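## Task

Pick up the packing tape roll sitting on the cart's upper tray and place it over the shaft of one of the wall pegs facing the supply shelves, so that the peg's end pokes out through the roll. Then release it and back the robot away. The roll must stay hung without the robot supporting it, and the robot must not tip over or be left leaning, or the attempt fails.

## Robot and tools

Robot: a Hello Robot Stretch 4, about 1.6 m tall, with one arm. It has an omni-wheel base (rim within 0.23 m of the base origin), a lift on a vertical mast, a telescoping arm reaching forward, a three-joint wrist and a two-finger gripper. Cameras: head_camera, head_left_camera, head_right_camera (fisheye) and wrist_camera. Loose objects may occasionally get nudged by something outside the robot.

Frames: the base frame sits on the floor below the base centre, x ahead, y to the left, z up. hand_pose is reported in it (a point between the open fingertips; its axes equal the base frame's when all wrist joints are 0), but the printed value may be slightly wrong. The odometry frame is the base frame at scene start; base_odometry heading runs -3.142 to 3.142, positive leftward, and counts wheel slip as motion.

execute_actions: argument "actions" is a list holding one action or nothing (empty just reports state and pictures). An action can contain "base", "joints", or both, plus optional "pace" and "contact_limits"; or it is {"end_of_arm": "enable_torque"} by itself, which re-powers wrist or gripper motors that shut off. All motions in one action start at once. "base" takes a single relative move from the base's last reported position: {"translate_m": d} straight, forward positive, -2 to 2 m; {"strafe_m": d} sideways, left positive, -2 to 2 m; {"rotate_rad": d} spin in place, counter-clockwise positive, -3.2 to 3.2. "joints" is one object keyed by joint name with absolute targets: lift_m 0 to 1.2 m; arm_m 0 to 0.55 m; wrist_yaw_rad -1.134 to 4.276 (0 ahead, positive leftward, 3.14 stowed back, above 3.4 the arm may obstruct); wrist_pitch_rad -1.117 to 4.259 (0 level, 1.57 pointing down); wrist_roll_rad -1.117 to 4.259 (0 means fingers level; positive turns clockwise viewed from behind); gripper_m -0.038 to 0.141, the fingertip gap in metres (negative presses the tips together). Done tolerances: lift and arm ±0.004, yaw and roll ±0.02, pitch ±0.05, gripper ±0.004. Joint targets past range get clipped (and reported); unknown keys or other bad values reject the whole call. Joints or base omitted from an action may still be driving to an earlier target. "pace": "slow", "default", "fast", "max" (base up to 0.1/0.3/0.4/0.6 m/s and 1/2/3/4 rad/s; with lift_m over 0.2 speeds are further limited, down to 0.3 m/s and 1 rad/s at 1.2). "contact_limits": {"arm_m": v}, v from 0 (gentlest) to 0.75 (firmest), default 0.5. One action runs at most 15 s. "cameras": list of names or "all"; omitted/null means all, [] means none. Once a result reports a stop, any later execute_actions, wait or finished_scene in that same reply is skipped.

wait: {"seconds": 0 to 10}; commands nothing and returns state and pictures.

zoom_image: {"camera": name, "region": [x0, y0, x1, y1]} in pixels of that camera's most recent full image, origin top-left, at most 504 by 504.

finished_scene: {"scene": 1 or 2}; irreversible; reports success and gives the next scene's goal. The goal must already hold and remain so. Replying without any tool call ends everything.

Result lines: the "pictures" line lists cameras in image order. lidar_m: 12 distances in metres from the base origin, 30-degree sectors starting straight ahead and going counter-clockwise (4th left, 7th behind, 10th right); "-" means nothing seen or closer than 0.25 m; it sees from roughly 0.15 m up to robot height, so tabletops register; glass, thin legs and the rear may be missed. wrist_depth_mm: 7x7 grid of median depths, 100 to 2000 mm, row by row from top left; "-" is unknown; the robot's own parts appear. turned_by_wheels vs turned_by_imu differing by more than about 0.1 rad signals slip or a collision. base_tilt in degrees (forward, right positive), with a constant offset up to about 1.5. motor_effort: percent of max, positive toward larger joint values, bracket is the peak in the last action; readings have fixed offsets and noise; wheel positive means turning right. base_status/joint_status: "done", "off_target" (may still push), "contact_stop_at_<key>" (hit something; that part goes slack), "limit_stop_at_<name>" such as own_body or tilt (over 6 degrees lean makes lift, arm, wheels slack and unresponsive), "time_out", "torque_fault" (wrist motor went limp; send enable_torque). on_its_own describes uncommanded things; "held at" is a target, not a position. Abnormal resting effort hints at a load or a push.

Gripping: command a gap smaller than the object's width; smaller values squeeze harder and pull the object inward. Gripper reading and "done" do not prove a grasp; a firm squeeze at gap 0 or above shows in gripper_m effort. If fingertips jam on a surface beneath, raise the lift. To unfold the wrist at scene start, send lift_m 0.4 with wrist_yaw_rad 0 together. Tilting the gripper up (pitch below -0.2) while rolled (roll below -0.4 or above 4) risks own-body stops.

Avoid: driving or turning with over 1 kg held and arm_m above 0.2 (tipping risk, worse at fast/max); sustained pushes or pulls, especially with the gripper high or a high contact limit; pressing the gripper into things (torque fault, and a level gripper holding over about 2 kg also faults); dropping, slamming or knocking items. Calibration data for cameras is approximate and arm-mounted camera poses can be off by more.

Each tool is called after "Emit:" by a JSON object that holds its "fn" and its "kwargs".

## Session

Emit:
{"fn": "execute_actions", "kwargs": {"actions": []}}

Scene clock: 0.00 s.
base_odometry: x=+0.000 y=+0.000 heading=+0.000 (m, m, rad; odometry frame)
turned_by_wheels: +0.000 (rad since the last result)
turned_by_imu: +0.000 (rad since the last result)
base_tilt: forward=-0.9 right=-0.8 (deg)
lidar_m: 2.10 2.36 1.78 1.31 1.36 1.78 1.99 2.56 1.77 1.73 1.85 2.23
base_status: not commanded
joint_positions: lift_m=+0.200 arm_m=-0.002 wrist_yaw_rad=+3.129 wrist_pitch_rad=-0.007 wrist_roll_rad=+0.020 gripper_m=+0.057
joint_status: not commanded
motor_effort: lift_m=+20 arm_m=-1 wrist_yaw_rad=+0 wrist_pitch_rad=-8 wrist_roll_rad=+0 gripper_m=+1 wheel_0=-1 wheel_1=-1 wheel_2=+0 (%)
hand_pose: x=-0.1188 y=+0.0909 z=+0.3807 quat_wxyz=(+0.006, +0.004, +0.010, +1.000) (m; base frame)
wrist_depth_mm: - 133 - - - - - / - 120 158 - - - - / 106 135 184 - - - - / 143 148 - - - - - / - - 1921 - - - 1863 / 1160 1281 206 1182 205 1308 1336 / 842 842 917 - 960 878 931
pictures: head_camera, head_left_camera, head_right_camera, wrist_camera
Images, in order (width x height): head_camera 420x560, head_left_camera 420x672, head_right_camera 420x672, wrist_camera 616x392.

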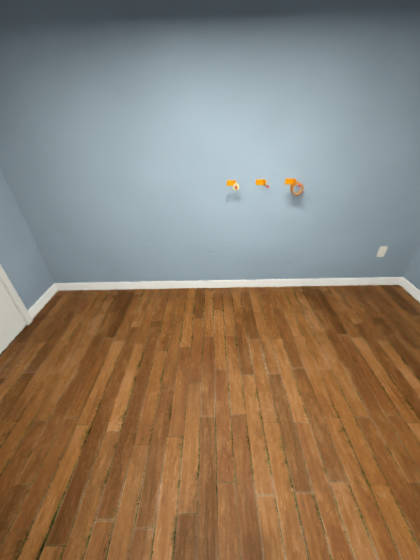

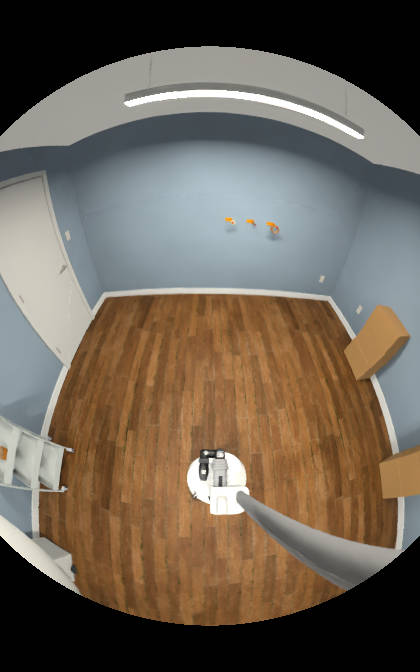

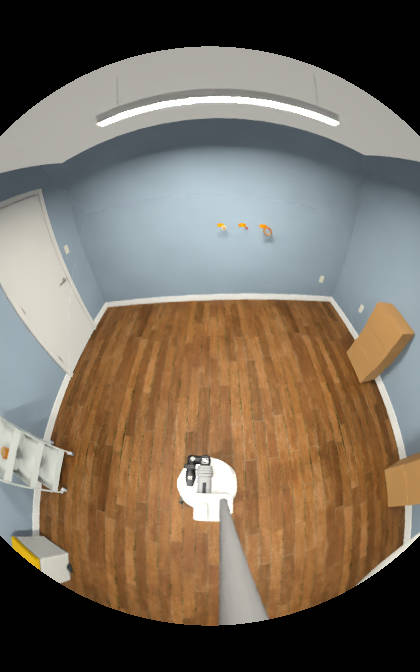

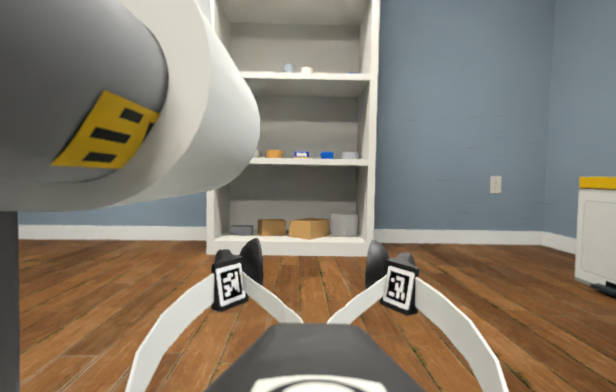

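Emit:
{"fn": "execute_actions", "kwargs": {"actions": [{"base":{"rotate_rad":1.57},"joints":{"lift_m":0.9,"wrist_yaw_rad":0}}]}}

Emit:
{"fn": "zoom_image", "kwargs": {"camera": "head_camera", "region": [0, 100, 420, 460]}}

Scene clock: 4.53 s.
base_odometry: x=+0.000 y=+0.000 heading=+1.569 (m, m, rad; odometry frame)
turned_by_wheels: +1.569 (rad since the last result)
turned_by_imu: +1.605 (rad since the last result)
base_tilt: forward=-0.9 right=-0.7 (deg)
lidar_m: 1.29 1.36 1.79 1.98 2.56 1.76 1.71 1.85 2.23 2.15 2.36 1.79
base_status: done
joint_positions: lift_m=+0.900 arm_m=-0.002 wrist_yaw_rad=+0.000 wrist_pitch_rad=-0.007 wrist_roll_rad=+0.020 gripper_m=+0.057
joint_status: all done
motor_effort: lift_m=+25(26) arm_m=-1(1) wrist_yaw_rad=-1(7) wrist_pitch_rad=-9(9) wrist_roll_rad=-1(1) gripper_m=-3(0) wheel_0=-5(9) wheel_1=-4(7) wheel_2=-3(11) (%)
hand_pose: x=+0.4571 y=-0.0873 z=+1.0800 quat_wxyz=(+1.000, +0.010, -0.004, +0.000) (m; base frame)
wrist_depth_mm: 1499 1499 1464 1499 1537 1499 1464 / 1499 1499 1499 1537 1464 1499 1499 / 1499 1537 1537 1499 1464 1499 1499 / 1499 1576 1537 1537 1537 1576 1464 / 1537 1499 1537 1576 1537 1537 1464 / 1576 1499 206 1464 205 1537 1537 / 1537 1537 1464 - 1576 1576 1537
pictures: head_camera, head_left_camera, head_right_camera, wrist_camera
camera_calibration (this result's frames):
wrist_camera: T_world_to_cam=[[0.0103323, -0.999941, -0.00335967, -0.0909878], [-0.0391445, 0.0029528, -0.999229, 1.13728], [0.99918, 0.0104559, -0.0391117, -0.176163], [0, 0, 0, 1]] pos_world=[0.221477, -0.0924986, 1.12921]
Images, in order (width x height): head_camera 420x560, head_left_camera 420x672, head_right_camera 420x672, wrist_camera 616x392.

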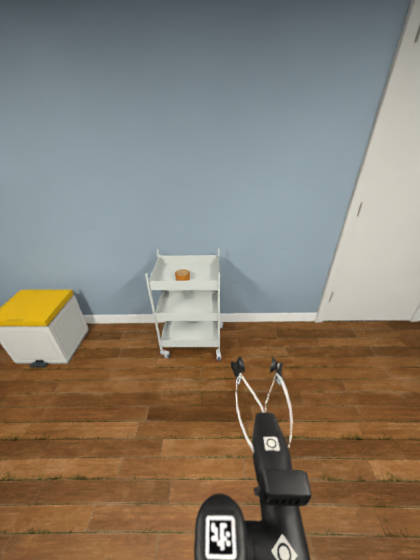

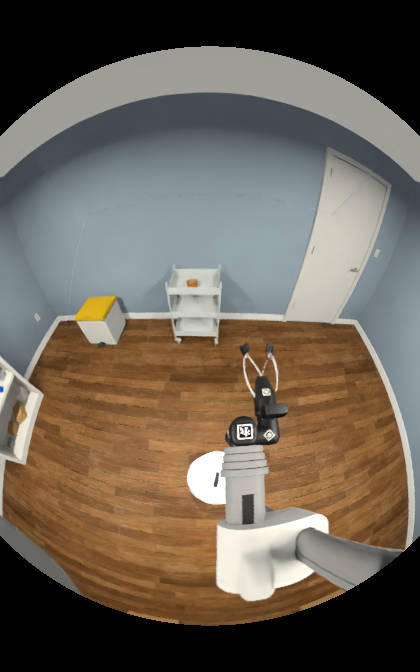

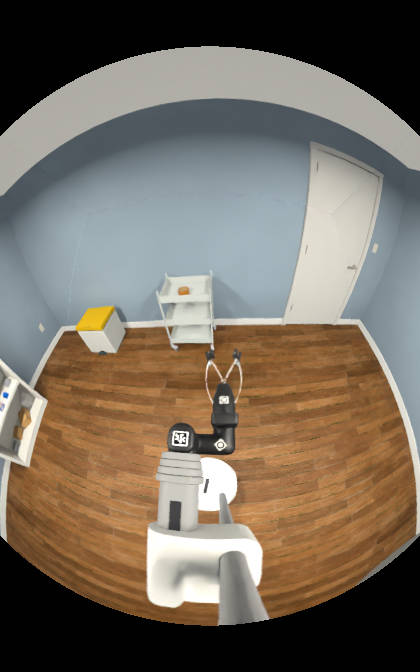

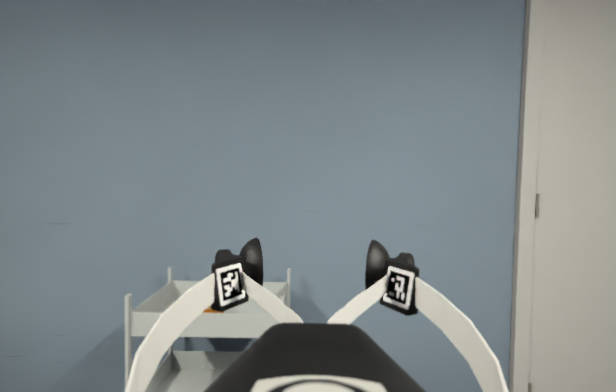

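Region (0, 100, 420, 460) of head_camera's 420x560 image, scaled by 1.200, with more detail than that image has; it fills the top 432 rows of this view, and the rest is white.

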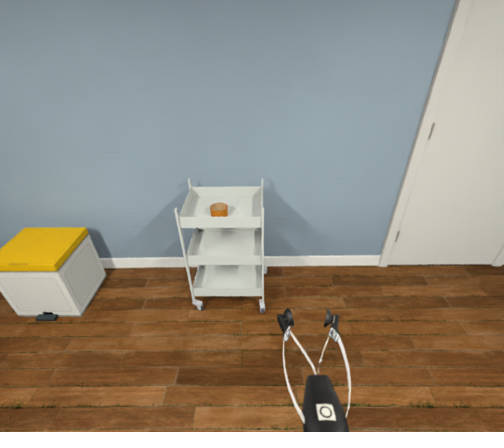

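Emit:
{"fn": "execute_actions", "kwargs": {"actions": [{"base":{"strafe_m":0.32},"joints":{"lift_m":1.05,"wrist_pitch_rad":1.57,"gripper_m":0.141,"wrist_roll_rad":0}}], "cameras": []}}

Emit:
{"fn": "execute_actions", "kwargs": {"actions": [{"base":{"translate_m":0.75}}], "cameras": ["head_camera","wrist_camera"]}}

Scene clock: 9.23 s.
base_odometry: x=-0.320 y=+0.001 heading=+1.569 (m, m, rad; odometry frame)
turned_by_wheels: +0.000 (rad since the last result)
turned_by_imu: +0.001 (rad since the last result)
base_tilt: forward=-1.0 right=-0.8 (deg)
lidar_m: 1.30 1.52 1.73 1.66 2.21 2.08 1.68 2.00 2.58 2.47 2.45 1.79
base_status: done
joint_positions: lift_m=+1.050 arm_m=-0.002 wrist_yaw_rad=+0.000 wrist_pitch_rad=+1.570 wrist_roll_rad=+0.000 gripper_m=+0.141
joint_status: all done
motor_effort: lift_m=+25(26) arm_m=-1(1) wrist_yaw_rad=+1(2) wrist_pitch_rad=-3(7) wrist_roll_rad=-2(1) gripper_m=-1(1) wheel_0=-4(12) wheel_1=+4(14) wheel_2=+0(2) (%)
hand_pose: x=+0.1689 y=-0.0874 z=+0.9393 quat_wxyz=(+0.707, +0.000, +0.707, +0.000) (m; base frame)
wrist_depth_mm: 1138 1138 1138 1138 1138 1138 1138 / 1160 1160 1160 1138 1160 1138 1138 / 1160 1182 1138 1138 1160 1160 1138 / 1182 1205 1182 960 1160 1160 1182 / 1160 1160 991 960 1182 1182 1160 / 1205 1205 991 169 1205 1205 1182 / 1229 1205 1205 - 1205 1205 1182
pictures: none
No camera images: the call's "cameras" was empty. Leave "cameras" out to get every camera's image.

Scene clock: 13.23 s.
base_odometry: x=-0.319 y=+0.750 heading=+1.570 (m, m, rad; odometry frame)
turned_by_wheels: +0.001 (rad since the last result)
turned_by_imu: -0.003 (rad since the last result)
base_tilt: forward=-0.9 right=-0.8 (deg)
lidar_m: 0.55 1.00 0.97 1.68 1.73 2.87 2.44 2.68 2.61 2.57 1.41 0.58
base_status: done
joint_positions: lift_m=+1.050 arm_m=-0.002 wrist_yaw_rad=+0.000 wrist_pitch_rad=+1.570 wrist_roll_rad=+0.000 gripper_m=+0.141
joint_status: not commanded
motor_effort: lift_m=+25(25) arm_m=-1(1) wrist_yaw_rad=+1(0) wrist_pitch_rad=-3(3) wrist_roll_rad=-2(2) gripper_m=+0(2) wheel_0=+4(10) wheel_1=+5(8) wheel_2=-2(13) (%)
hand_pose: x=+0.1689 y=-0.0874 z=+0.9394 quat_wxyz=(+0.707, +0.000, +0.707, +0.000) (m; base frame)
wrist_depth_mm: 1160 1160 1160 1008 1008 1138 1118 / 1182 1182 1160 1138 1118 1160 1138 / 1160 1182 1160 1160 1182 1182 1160 / 1205 1160 1182 976 1182 1160 1160 / 1182 1205 960 960 1205 1182 1160 / 1182 1205 1008 169 1205 1138 1160 / 1205 1182 1229 - 1205 1229 1182
pictures: head_camera, wrist_camera
camera_calibration (this result's frames):
wrist_camera: T_world_to_cam=[[0.01572, -0.999827, -0.00991287, -0.0833356], [-0.998825, -0.0161573, 0.0456981, 0.164303], [-0.0458504, 0.00918285, -0.998906, 1.18433], [0, 0, 0, 1]] pos_world=[0.219722, -0.091542, 1.1747]
Images, in order (width x height): head_camera 420x560, wrist_camera 616x392.

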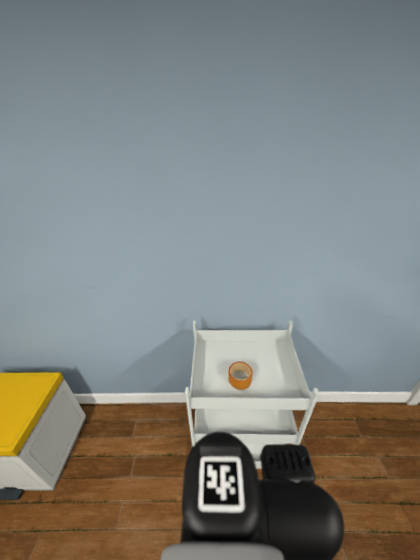

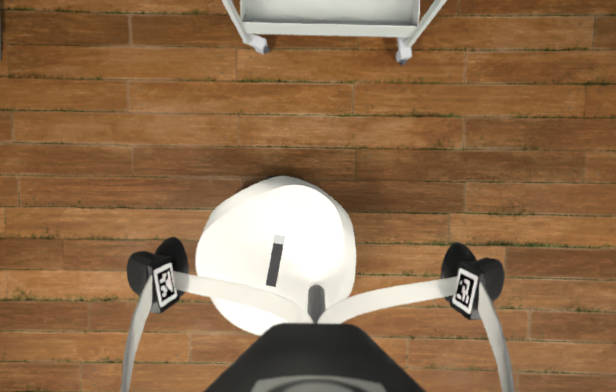

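Emit:
{"fn": "execute_actions", "kwargs": {"actions": [{"base":{"translate_m":0.15},"joints":{"arm_m":0.36,"lift_m":0.95}}], "cameras": ["head_camera","wrist_camera"]}}

Scene clock: 16.37 s.
base_odometry: x=-0.319 y=+0.900 heading=+1.570 (m, m, rad; odometry frame)
turned_by_wheels: +0.001 (rad since the last result)
turned_by_imu: +0.000 (rad since the last result)
base_tilt: forward=-0.9 right=-0.7 (deg)
lidar_m: 0.39 0.42 0.89 1.72 1.74 3.02 2.61 2.82 2.69 2.58 1.18 0.43
base_status: done
joint_positions: lift_m=+0.950 arm_m=+0.359 wrist_yaw_rad=+0.000 wrist_pitch_rad=+1.570 wrist_roll_rad=+0.000 gripper_m=+0.141
joint_status: all done
motor_effort: lift_m=+16(22) arm_m=+5(5) wrist_yaw_rad=-1(0) wrist_pitch_rad=-2(4) wrist_roll_rad=-1(1) gripper_m=+2(1) wheel_0=+6(10) wheel_1=+4(12) wheel_2=-3(13) (%)
hand_pose: x=+0.5303 y=-0.0874 z=+0.8401 quat_wxyz=(+0.707, +0.000, +0.707, +0.000) (m; base frame)
wrist_depth_mm: 723 394 397 399 394 394 384 / 1078 399 399 399 397 397 394 / 1098 404 402 404 399 404 392 / 1098 410 407 404 402 404 387 / 1098 373 410 407 407 407 384 / 1098 355 377 169 387 392 402 / 1118 1098 904 - 1098 1118 1078
pictures: head_camera, wrist_camera
camera_calibration (this result's frames):
wrist_camera: T_world_to_cam=[[0.0161995, -0.99982, -0.00991169, -0.0902559], [-0.99882, -0.0166357, 0.0456362, 0.529869], [-0.0457928, 0.00916071, -0.998909, 1.10173], [0, 0, 0, 1]] pos_world=[0.581157, -0.0915176, 1.07545]
Images, in order (width x height): head_camera 420x560, wrist_camera 616x392.

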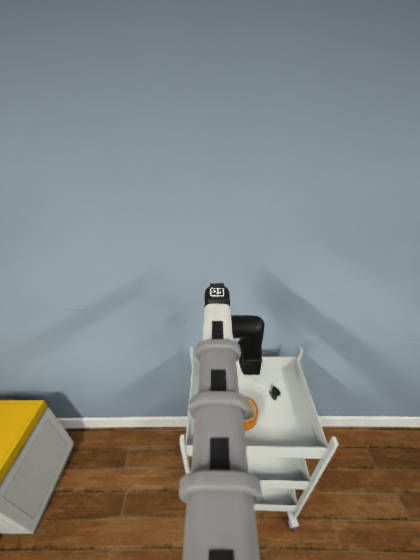

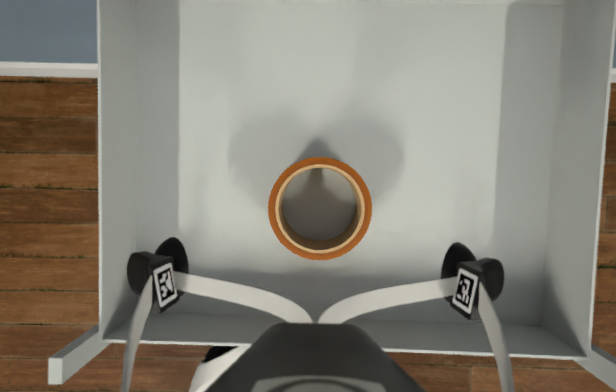

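Emit:
{"fn": "execute_actions", "kwargs": {"actions": [{"joints":{"arm_m":0.383,"lift_m":0.84}}], "cameras": ["wrist_camera"]}}

Scene clock: 19.53 s.
base_odometry: x=-0.319 y=+0.900 heading=+1.570 (m, m, rad; odometry frame)
turned_by_wheels: +0.000 (rad since the last result)
turned_by_imu: +0.000 (rad since the last result)
base_tilt: forward=-0.8 right=-0.9 (deg)
lidar_m: 0.39 0.42 0.90 1.72 1.73 3.01 2.62 2.81 2.68 2.56 1.19 0.43
base_status: not commanded
joint_positions: lift_m=+0.840 arm_m=+0.382 wrist_yaw_rad=+0.000 wrist_pitch_rad=+1.570 wrist_roll_rad=+0.000 gripper_m=+0.141
joint_status: all done
motor_effort: lift_m=+16(16) arm_m=+5(10) wrist_yaw_rad=+1(0) wrist_pitch_rad=-3(3) wrist_roll_rad=-1(1) gripper_m=+3(2) wheel_0=+6(6) wheel_1=+4(4) wheel_2=-3(3) (%)
hand_pose: x=+0.5533 y=-0.0874 z=+0.7301 quat_wxyz=(+0.707, +0.000, +0.707, +0.000) (m; base frame)
wrist_depth_mm: 265 290 289 289 287 286 286 / 266 293 293 291 291 289 287 / 268 294 294 293 293 291 291 / 270 298 297 294 294 294 291 / 270 300 298 297 298 296 296 / 273 303 303 169 287 297 298 / 276 306 304 - 300 301 300
pictures: wrist_camera
camera_calibration (this result's frames):
wrist_camera: T_world_to_cam=[[0.0160728, -0.999822, -0.00991519, -0.0916453], [-0.998812, -0.0165113, 0.0458541, 0.557647], [-0.0460096, 0.0091664, -0.998899, 0.993024], [0, 0, 0, 1]] pos_world=[0.604146, -0.0915239, 0.965452]
Images, in order (width x height): wrist_camera 616x392.

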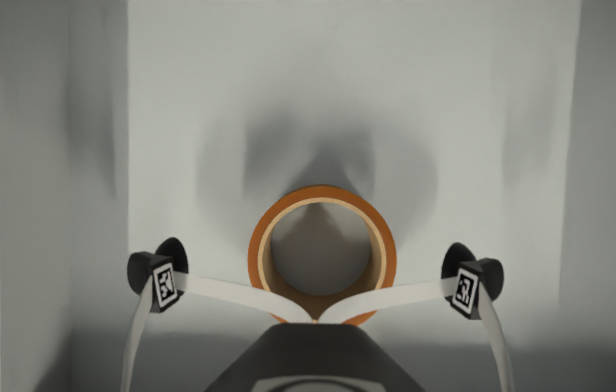

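Emit:
{"fn": "execute_actions", "kwargs": {"actions": [{"joints":{"lift_m":0.80},"pace":"slow"}], "cameras": []}}

Emit:
{"fn": "execute_actions", "kwargs": {"actions": [{"joints":{"gripper_m":0.03}}], "cameras": ["wrist_camera"]}}

Emit:
{"fn": "execute_actions", "kwargs": {"actions": [{"joints":{"lift_m":0.95}}], "cameras": ["wrist_camera","head_camera"]}}

Scene clock: 21.53 s.
base_odometry: x=-0.319 y=+0.900 heading=+1.570 (m, m, rad; odometry frame)
turned_by_wheels: +0.000 (rad since the last result)
turned_by_imu: +0.000 (rad since the last result)
base_tilt: forward=-0.9 right=-0.7 (deg)
lidar_m: 0.41 0.45 0.90 1.69 1.72 3.03 2.60 2.81 2.66 2.57 1.18 0.43
base_status: not commanded
joint_positions: lift_m=+0.800 arm_m=+0.382 wrist_yaw_rad=+0.000 wrist_pitch_rad=+1.570 wrist_roll_rad=+0.000 gripper_m=+0.141
joint_status: all done
motor_effort: lift_m=+16(17) arm_m=+5(5) wrist_yaw_rad=+0(0) wrist_pitch_rad=-3(3) wrist_roll_rad=-1(1) gripper_m=+1(1) wheel_0=+6(7) wheel_1=+4(4) wheel_2=-3(3) (%)
hand_pose: x=+0.5533 y=-0.0874 z=+0.6901 quat_wxyz=(+0.707, +0.000, +0.707, +0.000) (m; base frame)
wrist_depth_mm: 250 251 250 249 248 247 247 / 253 253 252 251 250 249 248 / 255 254 255 253 253 252 251 / 257 258 256 255 253 254 254 / 259 259 258 257 256 255 255 / 262 263 262 169 209 256 257 / 263 265 262 - 260 260 260
pictures: none
No camera images: the call's "cameras" was empty. Leave "cameras" out to get every camera's image.

Scene clock: 23.63 s.
base_odometry: x=-0.319 y=+0.900 heading=+1.570 (m, m, rad; odometry frame)
turned_by_wheels: +0.000 (rad since the last result)
turned_by_imu: +0.000 (rad since the last result)
base_tilt: forward=-0.9 right=-0.7 (deg)
lidar_m: 0.40 0.42 0.90 1.73 1.73 3.02 2.60 2.83 2.68 2.58 1.18 0.43
base_status: not commanded
joint_positions: lift_m=+0.800 arm_m=+0.382 wrist_yaw_rad=+0.000 wrist_pitch_rad=+1.570 wrist_roll_rad=+0.000 gripper_m=+0.031
joint_status: all done
motor_effort: lift_m=+16(16) arm_m=+5(5) wrist_yaw_rad=-1(0) wrist_pitch_rad=-4(3) wrist_roll_rad=-1(1) gripper_m=-24(26) wheel_0=+6(6) wheel_1=+4(4) wheel_2=-3(3) (%)
hand_pose: x=+0.5533 y=-0.0874 z=+0.6901 quat_wxyz=(+0.707, +0.000, +0.707, +0.000) (m; base frame)
wrist_depth_mm: 251 250 251 248 247 246 246 / 253 252 252 251 250 249 249 / 256 255 254 254 252 251 250 / 256 256 256 254 255 254 253 / 259 259 214 258 255 256 255 / 262 178 190 258 195 180 257 / 265 264 264 - 262 260 259
pictures: wrist_camera
camera_calibration (this result's frames):
wrist_camera: T_world_to_cam=[[0.0160725, -0.999822, -0.00991519, -0.0920418], [-0.998812, -0.016511, 0.0458541, 0.559484], [-0.0460096, 0.00916642, -0.998899, 0.953061], [0, 0, 0, 1]] pos_world=[0.604148, -0.0915239, 0.925444]
Images, in order (width x height): wrist_camera 616x392.

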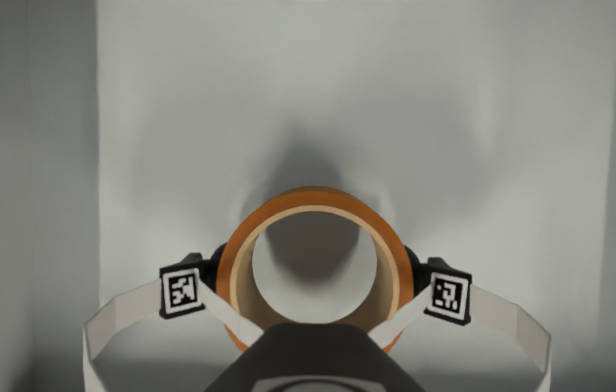

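Scene clock: 25.33 s.
base_odometry: x=-0.319 y=+0.900 heading=+1.570 (m, m, rad; odometry frame)
turned_by_wheels: +0.000 (rad since the last result)
turned_by_imu: +0.000 (rad since the last result)
base_tilt: forward=-0.9 right=-0.8 (deg)
lidar_m: 0.40 0.42 0.90 1.72 1.74 3.02 2.60 2.82 2.68 2.57 1.20 0.44
base_status: not commanded
joint_positions: lift_m=+0.950 arm_m=+0.382 wrist_yaw_rad=+0.000 wrist_pitch_rad=+1.570 wrist_roll_rad=+0.000 gripper_m=+0.031
joint_status: all done
motor_effort: lift_m=+26(25) arm_m=+5(5) wrist_yaw_rad=+0(0) wrist_pitch_rad=-2(3) wrist_roll_rad=-1(1) gripper_m=-26(24) wheel_0=+6(6) wheel_1=+4(4) wheel_2=-3(3) (%)
hand_pose: x=+0.5533 y=-0.0874 z=+0.8393 quat_wxyz=(+0.707, +0.000, +0.707, +0.000) (m; base frame)
wrist_depth_mm: 661 392 394 397 392 394 364 / 1042 399 399 399 397 394 382 / 1078 402 402 404 402 399 392 / 1098 407 404 404 399 402 387 / 1098 410 213 413 407 404 384 / 1118 177 190 410 194 181 402 / 1118 382 389 - 382 397 362
pictures: head_camera, wrist_camera
camera_calibration (this result's frames):
wrist_camera: T_world_to_cam=[[0.016073, -0.999822, -0.0099148, -0.0905633], [-0.998813, -0.0165113, 0.0458298, 0.552673], [-0.0459853, 0.0091664, -0.9989, 1.10207], [0, 0, 0, 1]] pos_world=[0.604152, -0.0915239, 1.07464]
Images, in order (width x height): head_camera 420x560, wrist_camera 616x392.

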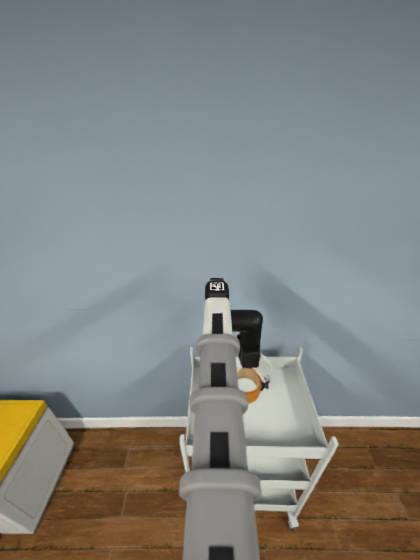

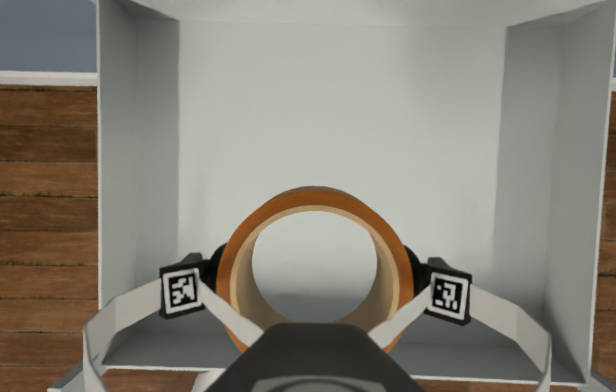

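Held. Retract, back off, and face the pegs.

Emit:
{"fn": "execute_actions", "kwargs": {"actions": [{"base":{"translate_m":-0.6},"joints":{"arm_m":0.0,"wrist_pitch_rad":0}}], "cameras": []}}

Emit:
{"fn": "execute_actions", "kwargs": {"actions": [{"base":{"rotate_rad":-1.6}}]}}

Emit:
{"fn": "zoom_image", "kwargs": {"camera": "head_camera", "region": [140, 100, 420, 300]}}

Scene clock: 29.70 s.
base_odometry: x=-0.320 y=+0.300 heading=+1.570 (m, m, rad; odometry frame)
turned_by_wheels: -0.001 (rad since the last result)
turned_by_imu: +0.004 (rad since the last result)
base_tilt: forward=-0.8 right=-0.7 (deg)
lidar_m: 0.99 1.27 1.35 1.66 1.75 2.41 2.00 2.27 2.61 2.49 2.01 1.03
base_status: done
joint_positions: lift_m=+0.950 arm_m=+0.001 wrist_yaw_rad=+0.000 wrist_pitch_rad=+0.003 wrist_roll_rad=+0.000 gripper_m=+0.031
joint_status: all done
motor_effort: lift_m=+25(26) arm_m=-5(6) wrist_yaw_rad=+0(2) wrist_pitch_rad=-12(17) wrist_roll_rad=-1(1) gripper_m=-26(25) wheel_0=-3(8) wheel_1=-6(12) wheel_2=+3(14) (%)
hand_pose: x=+0.4602 y=-0.0874 z=+1.1268 quat_wxyz=(+1.000, +0.000, +0.002, +0.000) (m; base frame)
wrist_depth_mm: 1182 1182 1205 1182 1205 1182 1160 / 1182 1182 1182 1182 1205 1205 1205 / 1205 1182 1205 1205 1205 1205 1229 / 1229 1205 1205 1205 1182 1205 1229 / 1229 1229 215 1229 1205 1229 1205 / 1255 178 190 1229 201 179 1229 / 1229 1229 1281 - 1255 1229 1229
pictures: none
No camera images: the call's "cameras" was empty. Leave "cameras" out to get every camera's image.

Scene clock: 31.90 s.
base_odometry: x=-0.319 y=+0.300 heading=-0.029 (m, m, rad; odometry frame)
turned_by_wheels: -1.599 (rad since the last result)
turned_by_imu: -1.635 (rad since the last result)
base_tilt: forward=-0.9 right=-0.7 (deg)
lidar_m: 2.50 2.10 1.06 1.00 1.26 1.34 1.65 1.72 2.43 1.98 2.27 2.64
base_status: done
joint_positions: lift_m=+0.950 arm_m=+0.001 wrist_yaw_rad=+0.000 wrist_pitch_rad=+0.003 wrist_roll_rad=+0.000 gripper_m=+0.031
joint_status: not commanded
motor_effort: lift_m=+25(25) arm_m=-5(5) wrist_yaw_rad=+0(1) wrist_pitch_rad=-12(13) wrist_roll_rad=-1(1) gripper_m=-27(24) wheel_0=+4(8) wheel_1=+5(13) wheel_2=+5(11) (%)
hand_pose: x=+0.4602 y=-0.0874 z=+1.1269 quat_wxyz=(+1.000, +0.000, +0.002, +0.000) (m; base frame)
wrist_depth_mm: - - - - - - - / - - - - - - - / - - - - - - - / - - - - - - - / - - 214 - - - - / - 178 190 - 195 179 - / - - - - - - -
pictures: head_camera, head_left_camera, head_right_camera, wrist_camera
camera_calibration (this result's frames):
wrist_camera: T_world_to_cam=[[0.00993135, -0.999823, 0.0159681, -0.112571], [-0.0499736, -0.0164452, -0.998615, 1.18686], [0.998701, 0.00911961, -0.0501281, -0.164874], [0, 0, 0, 1]] pos_world=[0.225089, -0.0915298, 1.17875]
Images, in order (width x height): head_camera 420x560, head_left_camera 420x672, head_right_camera 420x672, wrist_camera 616x392.

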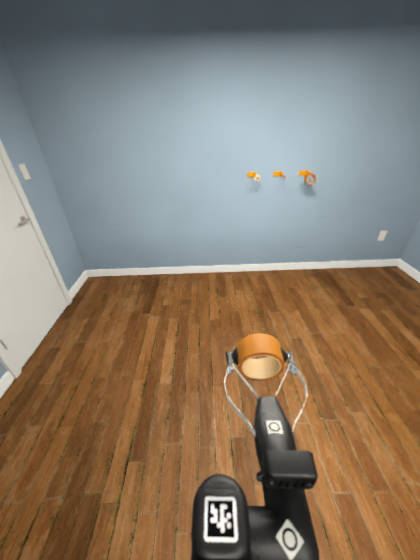

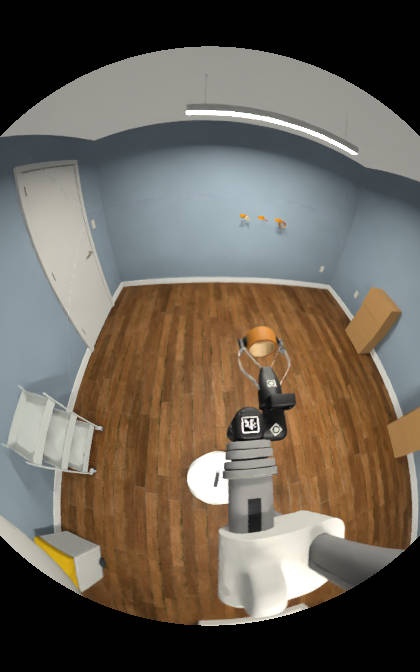

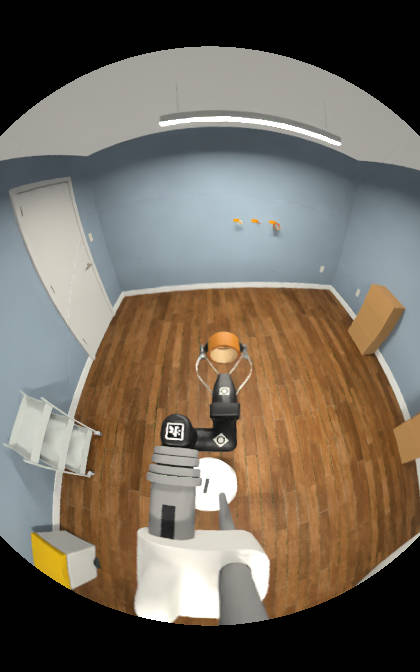

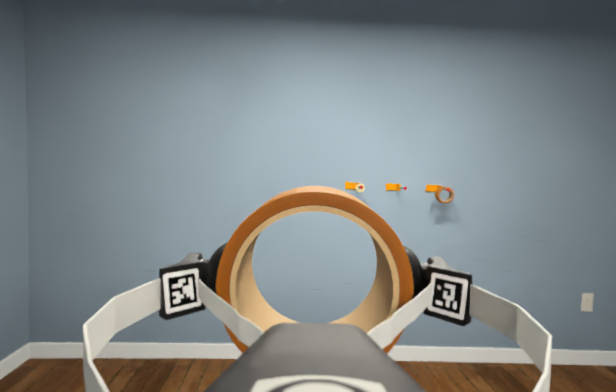

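Region (140, 100, 420, 300) of head_camera's 420x560 image, scaled by 1.800, with more detail than that image has; it fills the top 360 rows of this view, and the rest is white.

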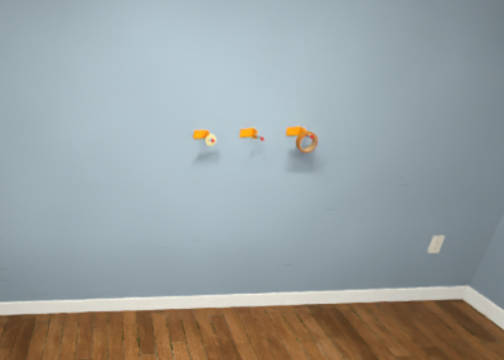

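Emit:
{"fn": "execute_actions", "kwargs": {"actions": [{"base":{"rotate_rad":0.03}}], "cameras": []}}

Emit:
{"fn": "execute_actions", "kwargs": {"actions": [{"base":{"strafe_m":-0.52},"pace":"fast"}], "cameras": []}}

Emit:
{"fn": "execute_actions", "kwargs": {"actions": [{"base":{"translate_m":1.4},"pace":"fast"}], "cameras": ["head_camera","wrist_camera"]}}

Scene clock: 33.93 s.
base_odometry: x=-0.319 y=+0.300 heading=+0.000 (m, m, rad; odometry frame)
turned_by_wheels: +0.029 (rad since the last result)
turned_by_imu: +0.030 (rad since the last result)
base_tilt: forward=-0.9 right=-0.7 (deg)
lidar_m: 2.52 2.03 1.05 1.00 1.27 1.37 1.66 1.73 2.40 1.98 2.27 2.61
base_status: done
joint_positions: lift_m=+0.950 arm_m=+0.001 wrist_yaw_rad=+0.000 wrist_pitch_rad=+0.003 wrist_roll_rad=+0.000 gripper_m=+0.031
joint_status: not commanded
motor_effort: lift_m=+25(25) arm_m=-4(5) wrist_yaw_rad=+0(2) wrist_pitch_rad=-12(13) wrist_roll_rad=-1(1) gripper_m=-26(27) wheel_0=-3(5) wheel_1=-6(1) wheel_2=-2(4) (%)
hand_pose: x=+0.4602 y=-0.0874 z=+1.1269 quat_wxyz=(+1.000, +0.000, +0.002, +0.000) (m; base frame)
wrist_depth_mm: - - - - - - - / - - - - - - - / - - - - - - - / - - - - - - - / - - 214 - - - - / - 178 190 - 201 180 - / - - - - - - -
pictures: none
No camera images: the call's "cameras" was empty. Leave "cameras" out to get every camera's image.

Scene clock: 36.63 s.
base_odometry: x=-0.319 y=-0.219 heading=+0.000 (m, m, rad; odometry frame)
turned_by_wheels: +0.000 (rad since the last result)
turned_by_imu: +0.000 (rad since the last result)
base_tilt: forward=-0.9 right=-0.8 (deg)
lidar_m: 2.47 2.67 2.01 1.52 1.71 1.73 1.66 2.21 1.87 1.48 1.82 2.07
base_status: done
joint_positions: lift_m=+0.950 arm_m=+0.001 wrist_yaw_rad=+0.000 wrist_pitch_rad=+0.003 wrist_roll_rad=+0.000 gripper_m=+0.031
joint_status: not commanded
motor_effort: lift_m=+24(25) arm_m=-5(5) wrist_yaw_rad=+0(0) wrist_pitch_rad=-13(12) wrist_roll_rad=-1(2) gripper_m=-24(27) wheel_0=+2(13) wheel_1=-2(14) wheel_2=+0(0) (%)
hand_pose: x=+0.4602 y=-0.0874 z=+1.1270 quat_wxyz=(+1.000, +0.000, +0.002, +0.000) (m; base frame)
wrist_depth_mm: - - - - - - - / - - - - - - - / - - - - - - - / - - - - - - - / - - 215 - - - - / - 178 190 - 200 181 - / - - - - - - -
pictures: none
No camera images: the call's "cameras" was empty. Leave "cameras" out to get every camera's image.

Scene clock: 41.87 s.
base_odometry: x=+1.080 y=-0.219 heading=+0.000 (m, m, rad; odometry frame)
turned_by_wheels: +0.000 (rad since the last result)
turned_by_imu: -0.006 (rad since the last result)
base_tilt: forward=-1.0 right=-0.7 (deg)
lidar_m: 1.01 1.21 1.66 1.93 1.86 2.68 3.15 2.11 1.82 1.44 1.71 1.11
base_status: done
joint_positions: lift_m=+0.950 arm_m=+0.001 wrist_yaw_rad=+0.000 wrist_pitch_rad=+0.003 wrist_roll_rad=+0.000 gripper_m=+0.031
joint_status: not commanded
motor_effort: lift_m=+24(24) arm_m=-5(5) wrist_yaw_rad=+0(1) wrist_pitch_rad=-12(13) wrist_roll_rad=-2(1) gripper_m=-26(27) wheel_0=+3(9) wheel_1=+4(9) wheel_2=-1(14) (%)
hand_pose: x=+0.4602 y=-0.0874 z=+1.1270 quat_wxyz=(+1.000, +0.000, +0.002, +0.000) (m; base frame)
wrist_depth_mm: 960 960 946 960 946 976 976 / 946 960 960 960 976 976 991 / 960 946 960 976 976 976 976 / 960 976 991 976 1008 991 991 / 991 1008 213 991 976 991 1008 / 1008 178 191 991 201 179 1025 / 991 991 1008 - 1025 1008 1025
pictures: head_camera, wrist_camera
camera_calibration (this result's frames):
wrist_camera: T_world_to_cam=[[0.0100393, -0.999822, 0.0159681, -0.112591], [-0.049959, -0.0164505, -0.998616, 1.18691], [0.998701, 0.00922761, -0.0501153, -0.164876], [0, 0, 0, 1]] pos_world=[0.225089, -0.0915241, 1.17881]
Images, in order (width x height): head_camera 420x560, wrist_camera 616x392.

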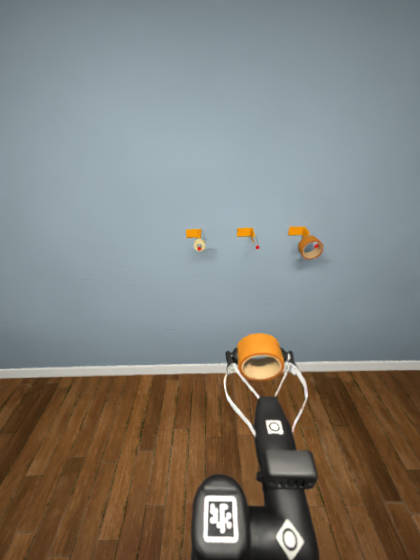

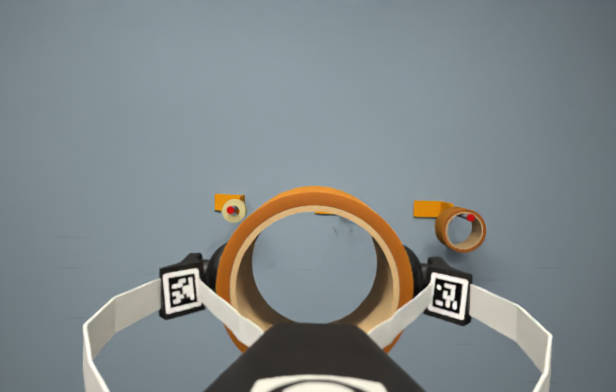

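Emit:
{"fn": "execute_actions", "kwargs": {"actions": [{"base":{"rotate_rad":0.025},"joints":{"lift_m":0.92}}], "cameras": []}}

Emit:
{"fn": "execute_actions", "kwargs": {"actions": [{"base":{"strafe_m":-0.11},"joints":{"arm_m":0.3}}], "cameras": ["head_camera","wrist_camera"]}}

Scene clock: 44.37 s.
base_odometry: x=+1.081 y=-0.219 heading=+0.024 (m, m, rad; odometry frame)
turned_by_wheels: +0.024 (rad since the last result)
turned_by_imu: +0.025 (rad since the last result)
base_tilt: forward=-0.9 right=-0.8 (deg)
lidar_m: 1.04 1.24 1.69 1.94 1.87 2.69 3.15 2.10 1.83 1.44 1.70 1.11
base_status: done
joint_positions: lift_m=+0.920 arm_m=+0.001 wrist_yaw_rad=+0.000 wrist_pitch_rad=+0.003 wrist_roll_rad=+0.000 gripper_m=+0.031
joint_status: all done
motor_effort: lift_m=+17(21) arm_m=-5(5) wrist_yaw_rad=+0(2) wrist_pitch_rad=-13(13) wrist_roll_rad=-1(0) gripper_m=-27(23) wheel_0=-4(5) wheel_1=-6(4) wheel_2=-1(8) (%)
hand_pose: x=+0.4602 y=-0.0874 z=+1.0976 quat_wxyz=(+1.000, +0.000, +0.002, +0.000) (m; base frame)
wrist_depth_mm: 960 946 960 946 960 946 960 / 960 960 976 976 976 960 946 / 976 976 976 976 976 960 976 / 976 991 960 991 991 991 976 / 991 976 214 991 976 991 991 / 976 179 190 991 195 179 991 / 1008 1008 1025 - 1025 1008 1025
pictures: none
No camera images: the call's "cameras" was empty. Leave "cameras" out to get every camera's image.

Scene clock: 46.37 s.
base_odometry: x=+1.083 y=-0.329 heading=+0.025 (m, m, rad; odometry frame)
turned_by_wheels: +0.000 (rad since the last result)
turned_by_imu: +0.000 (rad since the last result)
base_tilt: forward=-0.9 right=-0.7 (deg)
lidar_m: 1.01 1.22 1.69 2.05 1.97 2.75 3.18 1.93 1.69 1.33 1.69 1.07
base_status: done
joint_positions: lift_m=+0.920 arm_m=+0.299 wrist_yaw_rad=+0.000 wrist_pitch_rad=+0.003 wrist_roll_rad=+0.000 gripper_m=+0.031
joint_status: all done
motor_effort: lift_m=+17(17) arm_m=+5(7) wrist_yaw_rad=+0(2) wrist_pitch_rad=-11(12) wrist_roll_rad=-1(1) gripper_m=-25(25) wheel_0=+3(13) wheel_1=-2(12) wheel_2=+0(1) (%)
hand_pose: x=+0.7586 y=-0.0874 z=+1.0976 quat_wxyz=(+1.000, +0.000, +0.002, +0.000) (m; base frame)
wrist_depth_mm: 661 661 661 668 661 661 654 / 676 661 668 661 676 661 668 / 683 676 676 676 676 676 668 / 676 676 676 676 683 683 683 / 699 691 213 691 691 569 683 / 691 178 190 691 194 180 691 / 707 707 691 - 699 707 699
pictures: head_camera, wrist_camera
camera_calibration (this result's frames):
wrist_camera: T_world_to_cam=[[0.0100754, -0.999822, 0.015969, -0.115135], [-0.0498633, -0.0164523, -0.998621, 1.17244], [0.998705, 0.00926522, -0.0500202, -0.464413], [0, 0, 0, 1]] pos_world=[0.523434, -0.0915221, 1.14943]
Images, in order (width x height): head_camera 420x560, wrist_camera 616x392.

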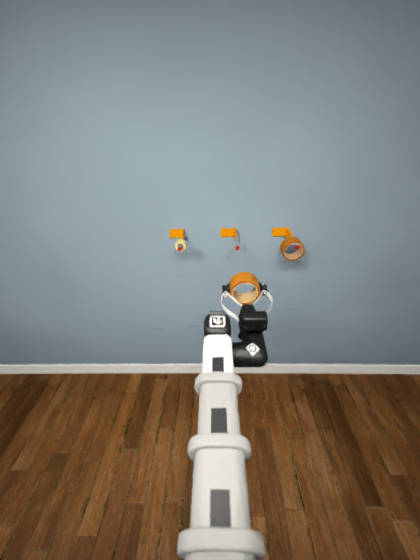

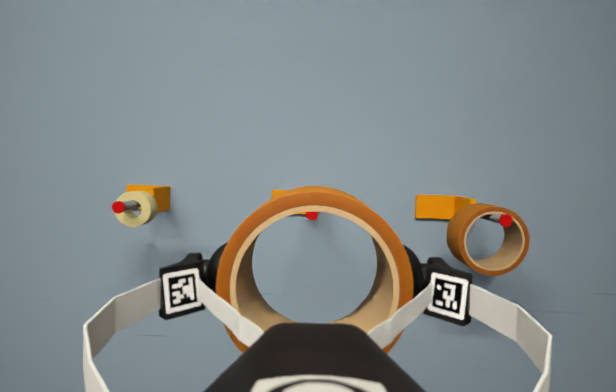

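Emit:
{"fn": "execute_actions", "kwargs": {"actions": [{"joints":{"arm_m":0.5}}], "cameras": ["head_camera","wrist_camera"]}}

Scene clock: 48.67 s.
base_odometry: x=+1.083 y=-0.329 heading=+0.025 (m, m, rad; odometry frame)
turned_by_wheels: +0.000 (rad since the last result)
turned_by_imu: +0.000 (rad since the last result)
base_tilt: forward=-0.8 right=-0.8 (deg)
lidar_m: 1.00 1.21 1.69 2.05 1.96 2.75 3.20 1.93 1.71 1.33 1.68 1.06
base_status: not commanded
joint_positions: lift_m=+0.920 arm_m=+0.499 wrist_yaw_rad=+0.000 wrist_pitch_rad=+0.003 wrist_roll_rad=+0.000 gripper_m=+0.031
joint_status: all done
motor_effort: lift_m=+17(17) arm_m=+5(6) wrist_yaw_rad=-1(1) wrist_pitch_rad=-11(12) wrist_roll_rad=-1(1) gripper_m=-24(24) wheel_0=+3(3) wheel_1=-2(2) wheel_2=+0(0) (%)
hand_pose: x=+0.9585 y=-0.0874 z=+1.0976 quat_wxyz=(+1.000, +0.000, +0.002, +0.000) (m; base frame)
wrist_depth_mm: 466 466 469 466 466 466 466 / 473 469 466 469 469 473 469 / 480 477 477 473 477 473 473 / 477 480 480 477 477 477 480 / 484 484 214 488 484 484 359 / 492 178 190 484 201 179 362 / 496 492 496 - 496 492 492
pictures: head_camera, wrist_camera
camera_calibration (this result's frames):
wrist_camera: T_world_to_cam=[[0.0100815, -0.999822, 0.015969, -0.117154], [-0.0498662, -0.0164527, -0.99862, 1.18241], [0.998705, 0.00927129, -0.0500232, -0.664139], [0, 0, 0, 1]] pos_world=[0.723422, -0.0915217, 1.14943]
Images, in order (width x height): head_camera 420x560, wrist_camera 616x392.

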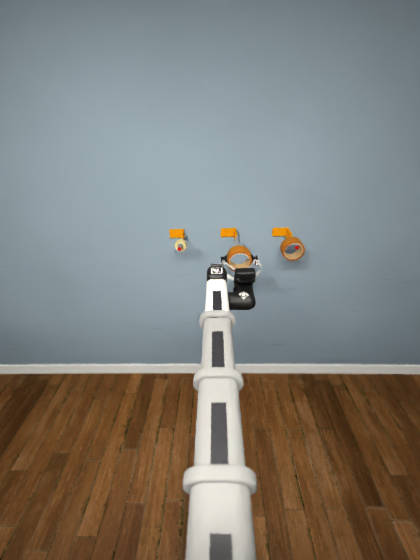

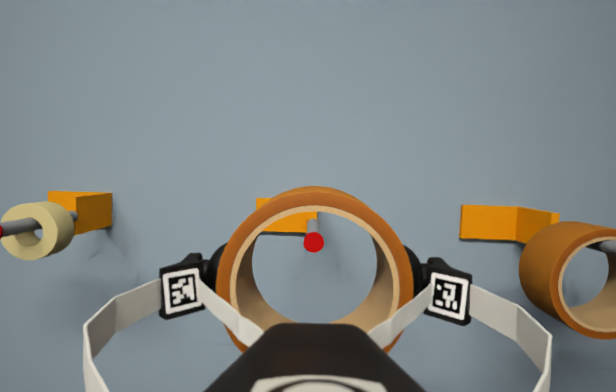

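Emit:
{"fn": "execute_actions", "kwargs": {"actions": [{"base":{"translate_m":0.11},"pace":"slow"}], "cameras": ["wrist_camera"]}}

Emit:
{"fn": "execute_actions", "kwargs": {"actions": [{"joints":{"arm_m":0.55},"pace":"slow","contact_limits":{"arm_m":0.15}}], "cameras": ["head_camera","wrist_camera"]}}

Scene clock: 51.93 s.
base_odometry: x=+1.193 y=-0.326 heading=+0.025 (m, m, rad; odometry frame)
turned_by_wheels: +0.000 (rad since the last result)
turned_by_imu: +0.000 (rad since the last result)
base_tilt: forward=-0.7 right=-0.8 (deg)
lidar_m: 0.93 1.12 1.54 2.04 2.03 2.84 3.29 1.99 1.39 1.33 1.53 0.97
base_status: done
joint_positions: lift_m=+0.920 arm_m=+0.499 wrist_yaw_rad=+0.000 wrist_pitch_rad=+0.003 wrist_roll_rad=+0.000 gripper_m=+0.031
joint_status: not commanded
motor_effort: lift_m=+17(17) arm_m=+5(5) wrist_yaw_rad=+0(0) wrist_pitch_rad=-12(12) wrist_roll_rad=-2(1) gripper_m=-25(23) wheel_0=+5(8) wheel_1=+6(7) wheel_2=-5(9) (%)
hand_pose: x=+0.9586 y=-0.0874 z=+1.0976 quat_wxyz=(+1.000, +0.000, +0.002, +0.000) (m; base frame)
wrist_depth_mm: 359 359 357 362 357 359 357 / 366 364 362 364 359 364 362 / 366 366 364 366 366 364 364 / 368 368 368 368 366 368 368 / 373 375 213 370 370 373 366 / 377 178 190 375 200 180 375 / 379 379 379 - 379 382 377
pictures: wrist_camera
camera_calibration (this result's frames):
wrist_camera: T_world_to_cam=[[0.010081, -0.999822, 0.0159691, -0.117154], [-0.0498664, -0.0164527, -0.99862, 1.18241], [0.998705, 0.00927078, -0.0500234, -0.664146], [0, 0, 0, 1]] pos_world=[0.723429, -0.0915218, 1.14943]
Images, in order (width x height): wrist_camera 616x392.

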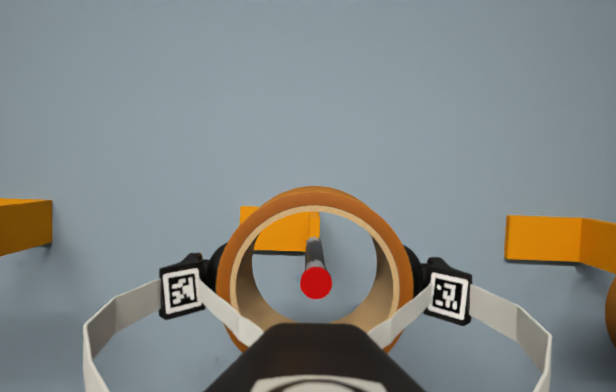

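Scene clock: 53.60 s.
base_odometry: x=+1.193 y=-0.326 heading=+0.025 (m, m, rad; odometry frame)
turned_by_wheels: +0.000 (rad since the last result)
turned_by_imu: +0.000 (rad since the last result)
base_tilt: forward=-0.9 right=-0.8 (deg)
lidar_m: 0.94 1.11 1.53 2.04 2.02 2.85 3.31 2.00 1.40 1.33 1.55 0.97
base_status: not commanded
joint_positions: lift_m=+0.920 arm_m=+0.547 wrist_yaw_rad=+0.000 wrist_pitch_rad=+0.003 wrist_roll_rad=+0.000 gripper_m=+0.031
joint_status: all done
joint sent to its limit — the command would take arm_m past its upper limit, so that joint was sent only as far as its limit.
motor_effort: lift_m=+17(17) arm_m=+5(4) wrist_yaw_rad=+0(0) wrist_pitch_rad=-12(13) wrist_roll_rad=-1(1) gripper_m=-25(26) wheel_0=+4(5) wheel_1=+6(6) wheel_2=-5(5) (%)
contact_limits: arm_m 0.15
hand_pose: x=+1.0061 y=-0.0874 z=+1.0976 quat_wxyz=(+1.000, +0.000, +0.002, +0.000) (m; base frame)
wrist_depth_mm: 312 314 312 312 312 312 310 / 315 315 317 317 312 314 314 / 320 317 317 317 317 319 319 / 324 322 320 322 322 320 322 / 325 325 214 317 322 324 315 / 329 179 190 224 201 180 327 / 332 332 332 - 330 329 329
pictures: head_camera, wrist_camera
camera_calibration (this result's frames):
wrist_camera: T_world_to_cam=[[0.0100811, -0.999822, 0.015969, -0.117633], [-0.0498664, -0.0164527, -0.99862, 1.18478], [0.998705, 0.00927091, -0.0500233, -0.711632], [0, 0, 0, 1]] pos_world=[0.770977, -0.0915218, 1.14943]
Images, in order (width x height): head_camera 420x560, wrist_camera 616x392.

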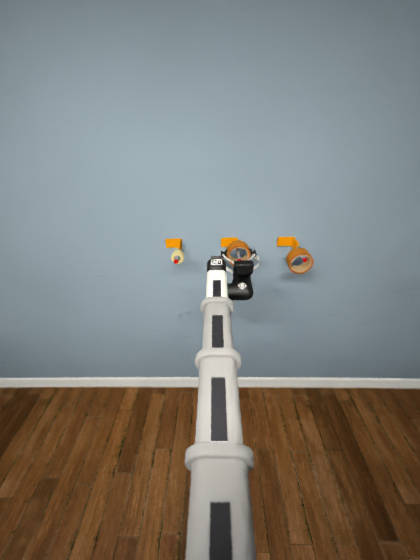

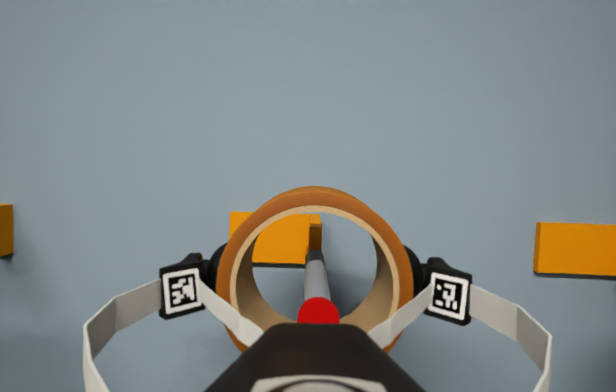

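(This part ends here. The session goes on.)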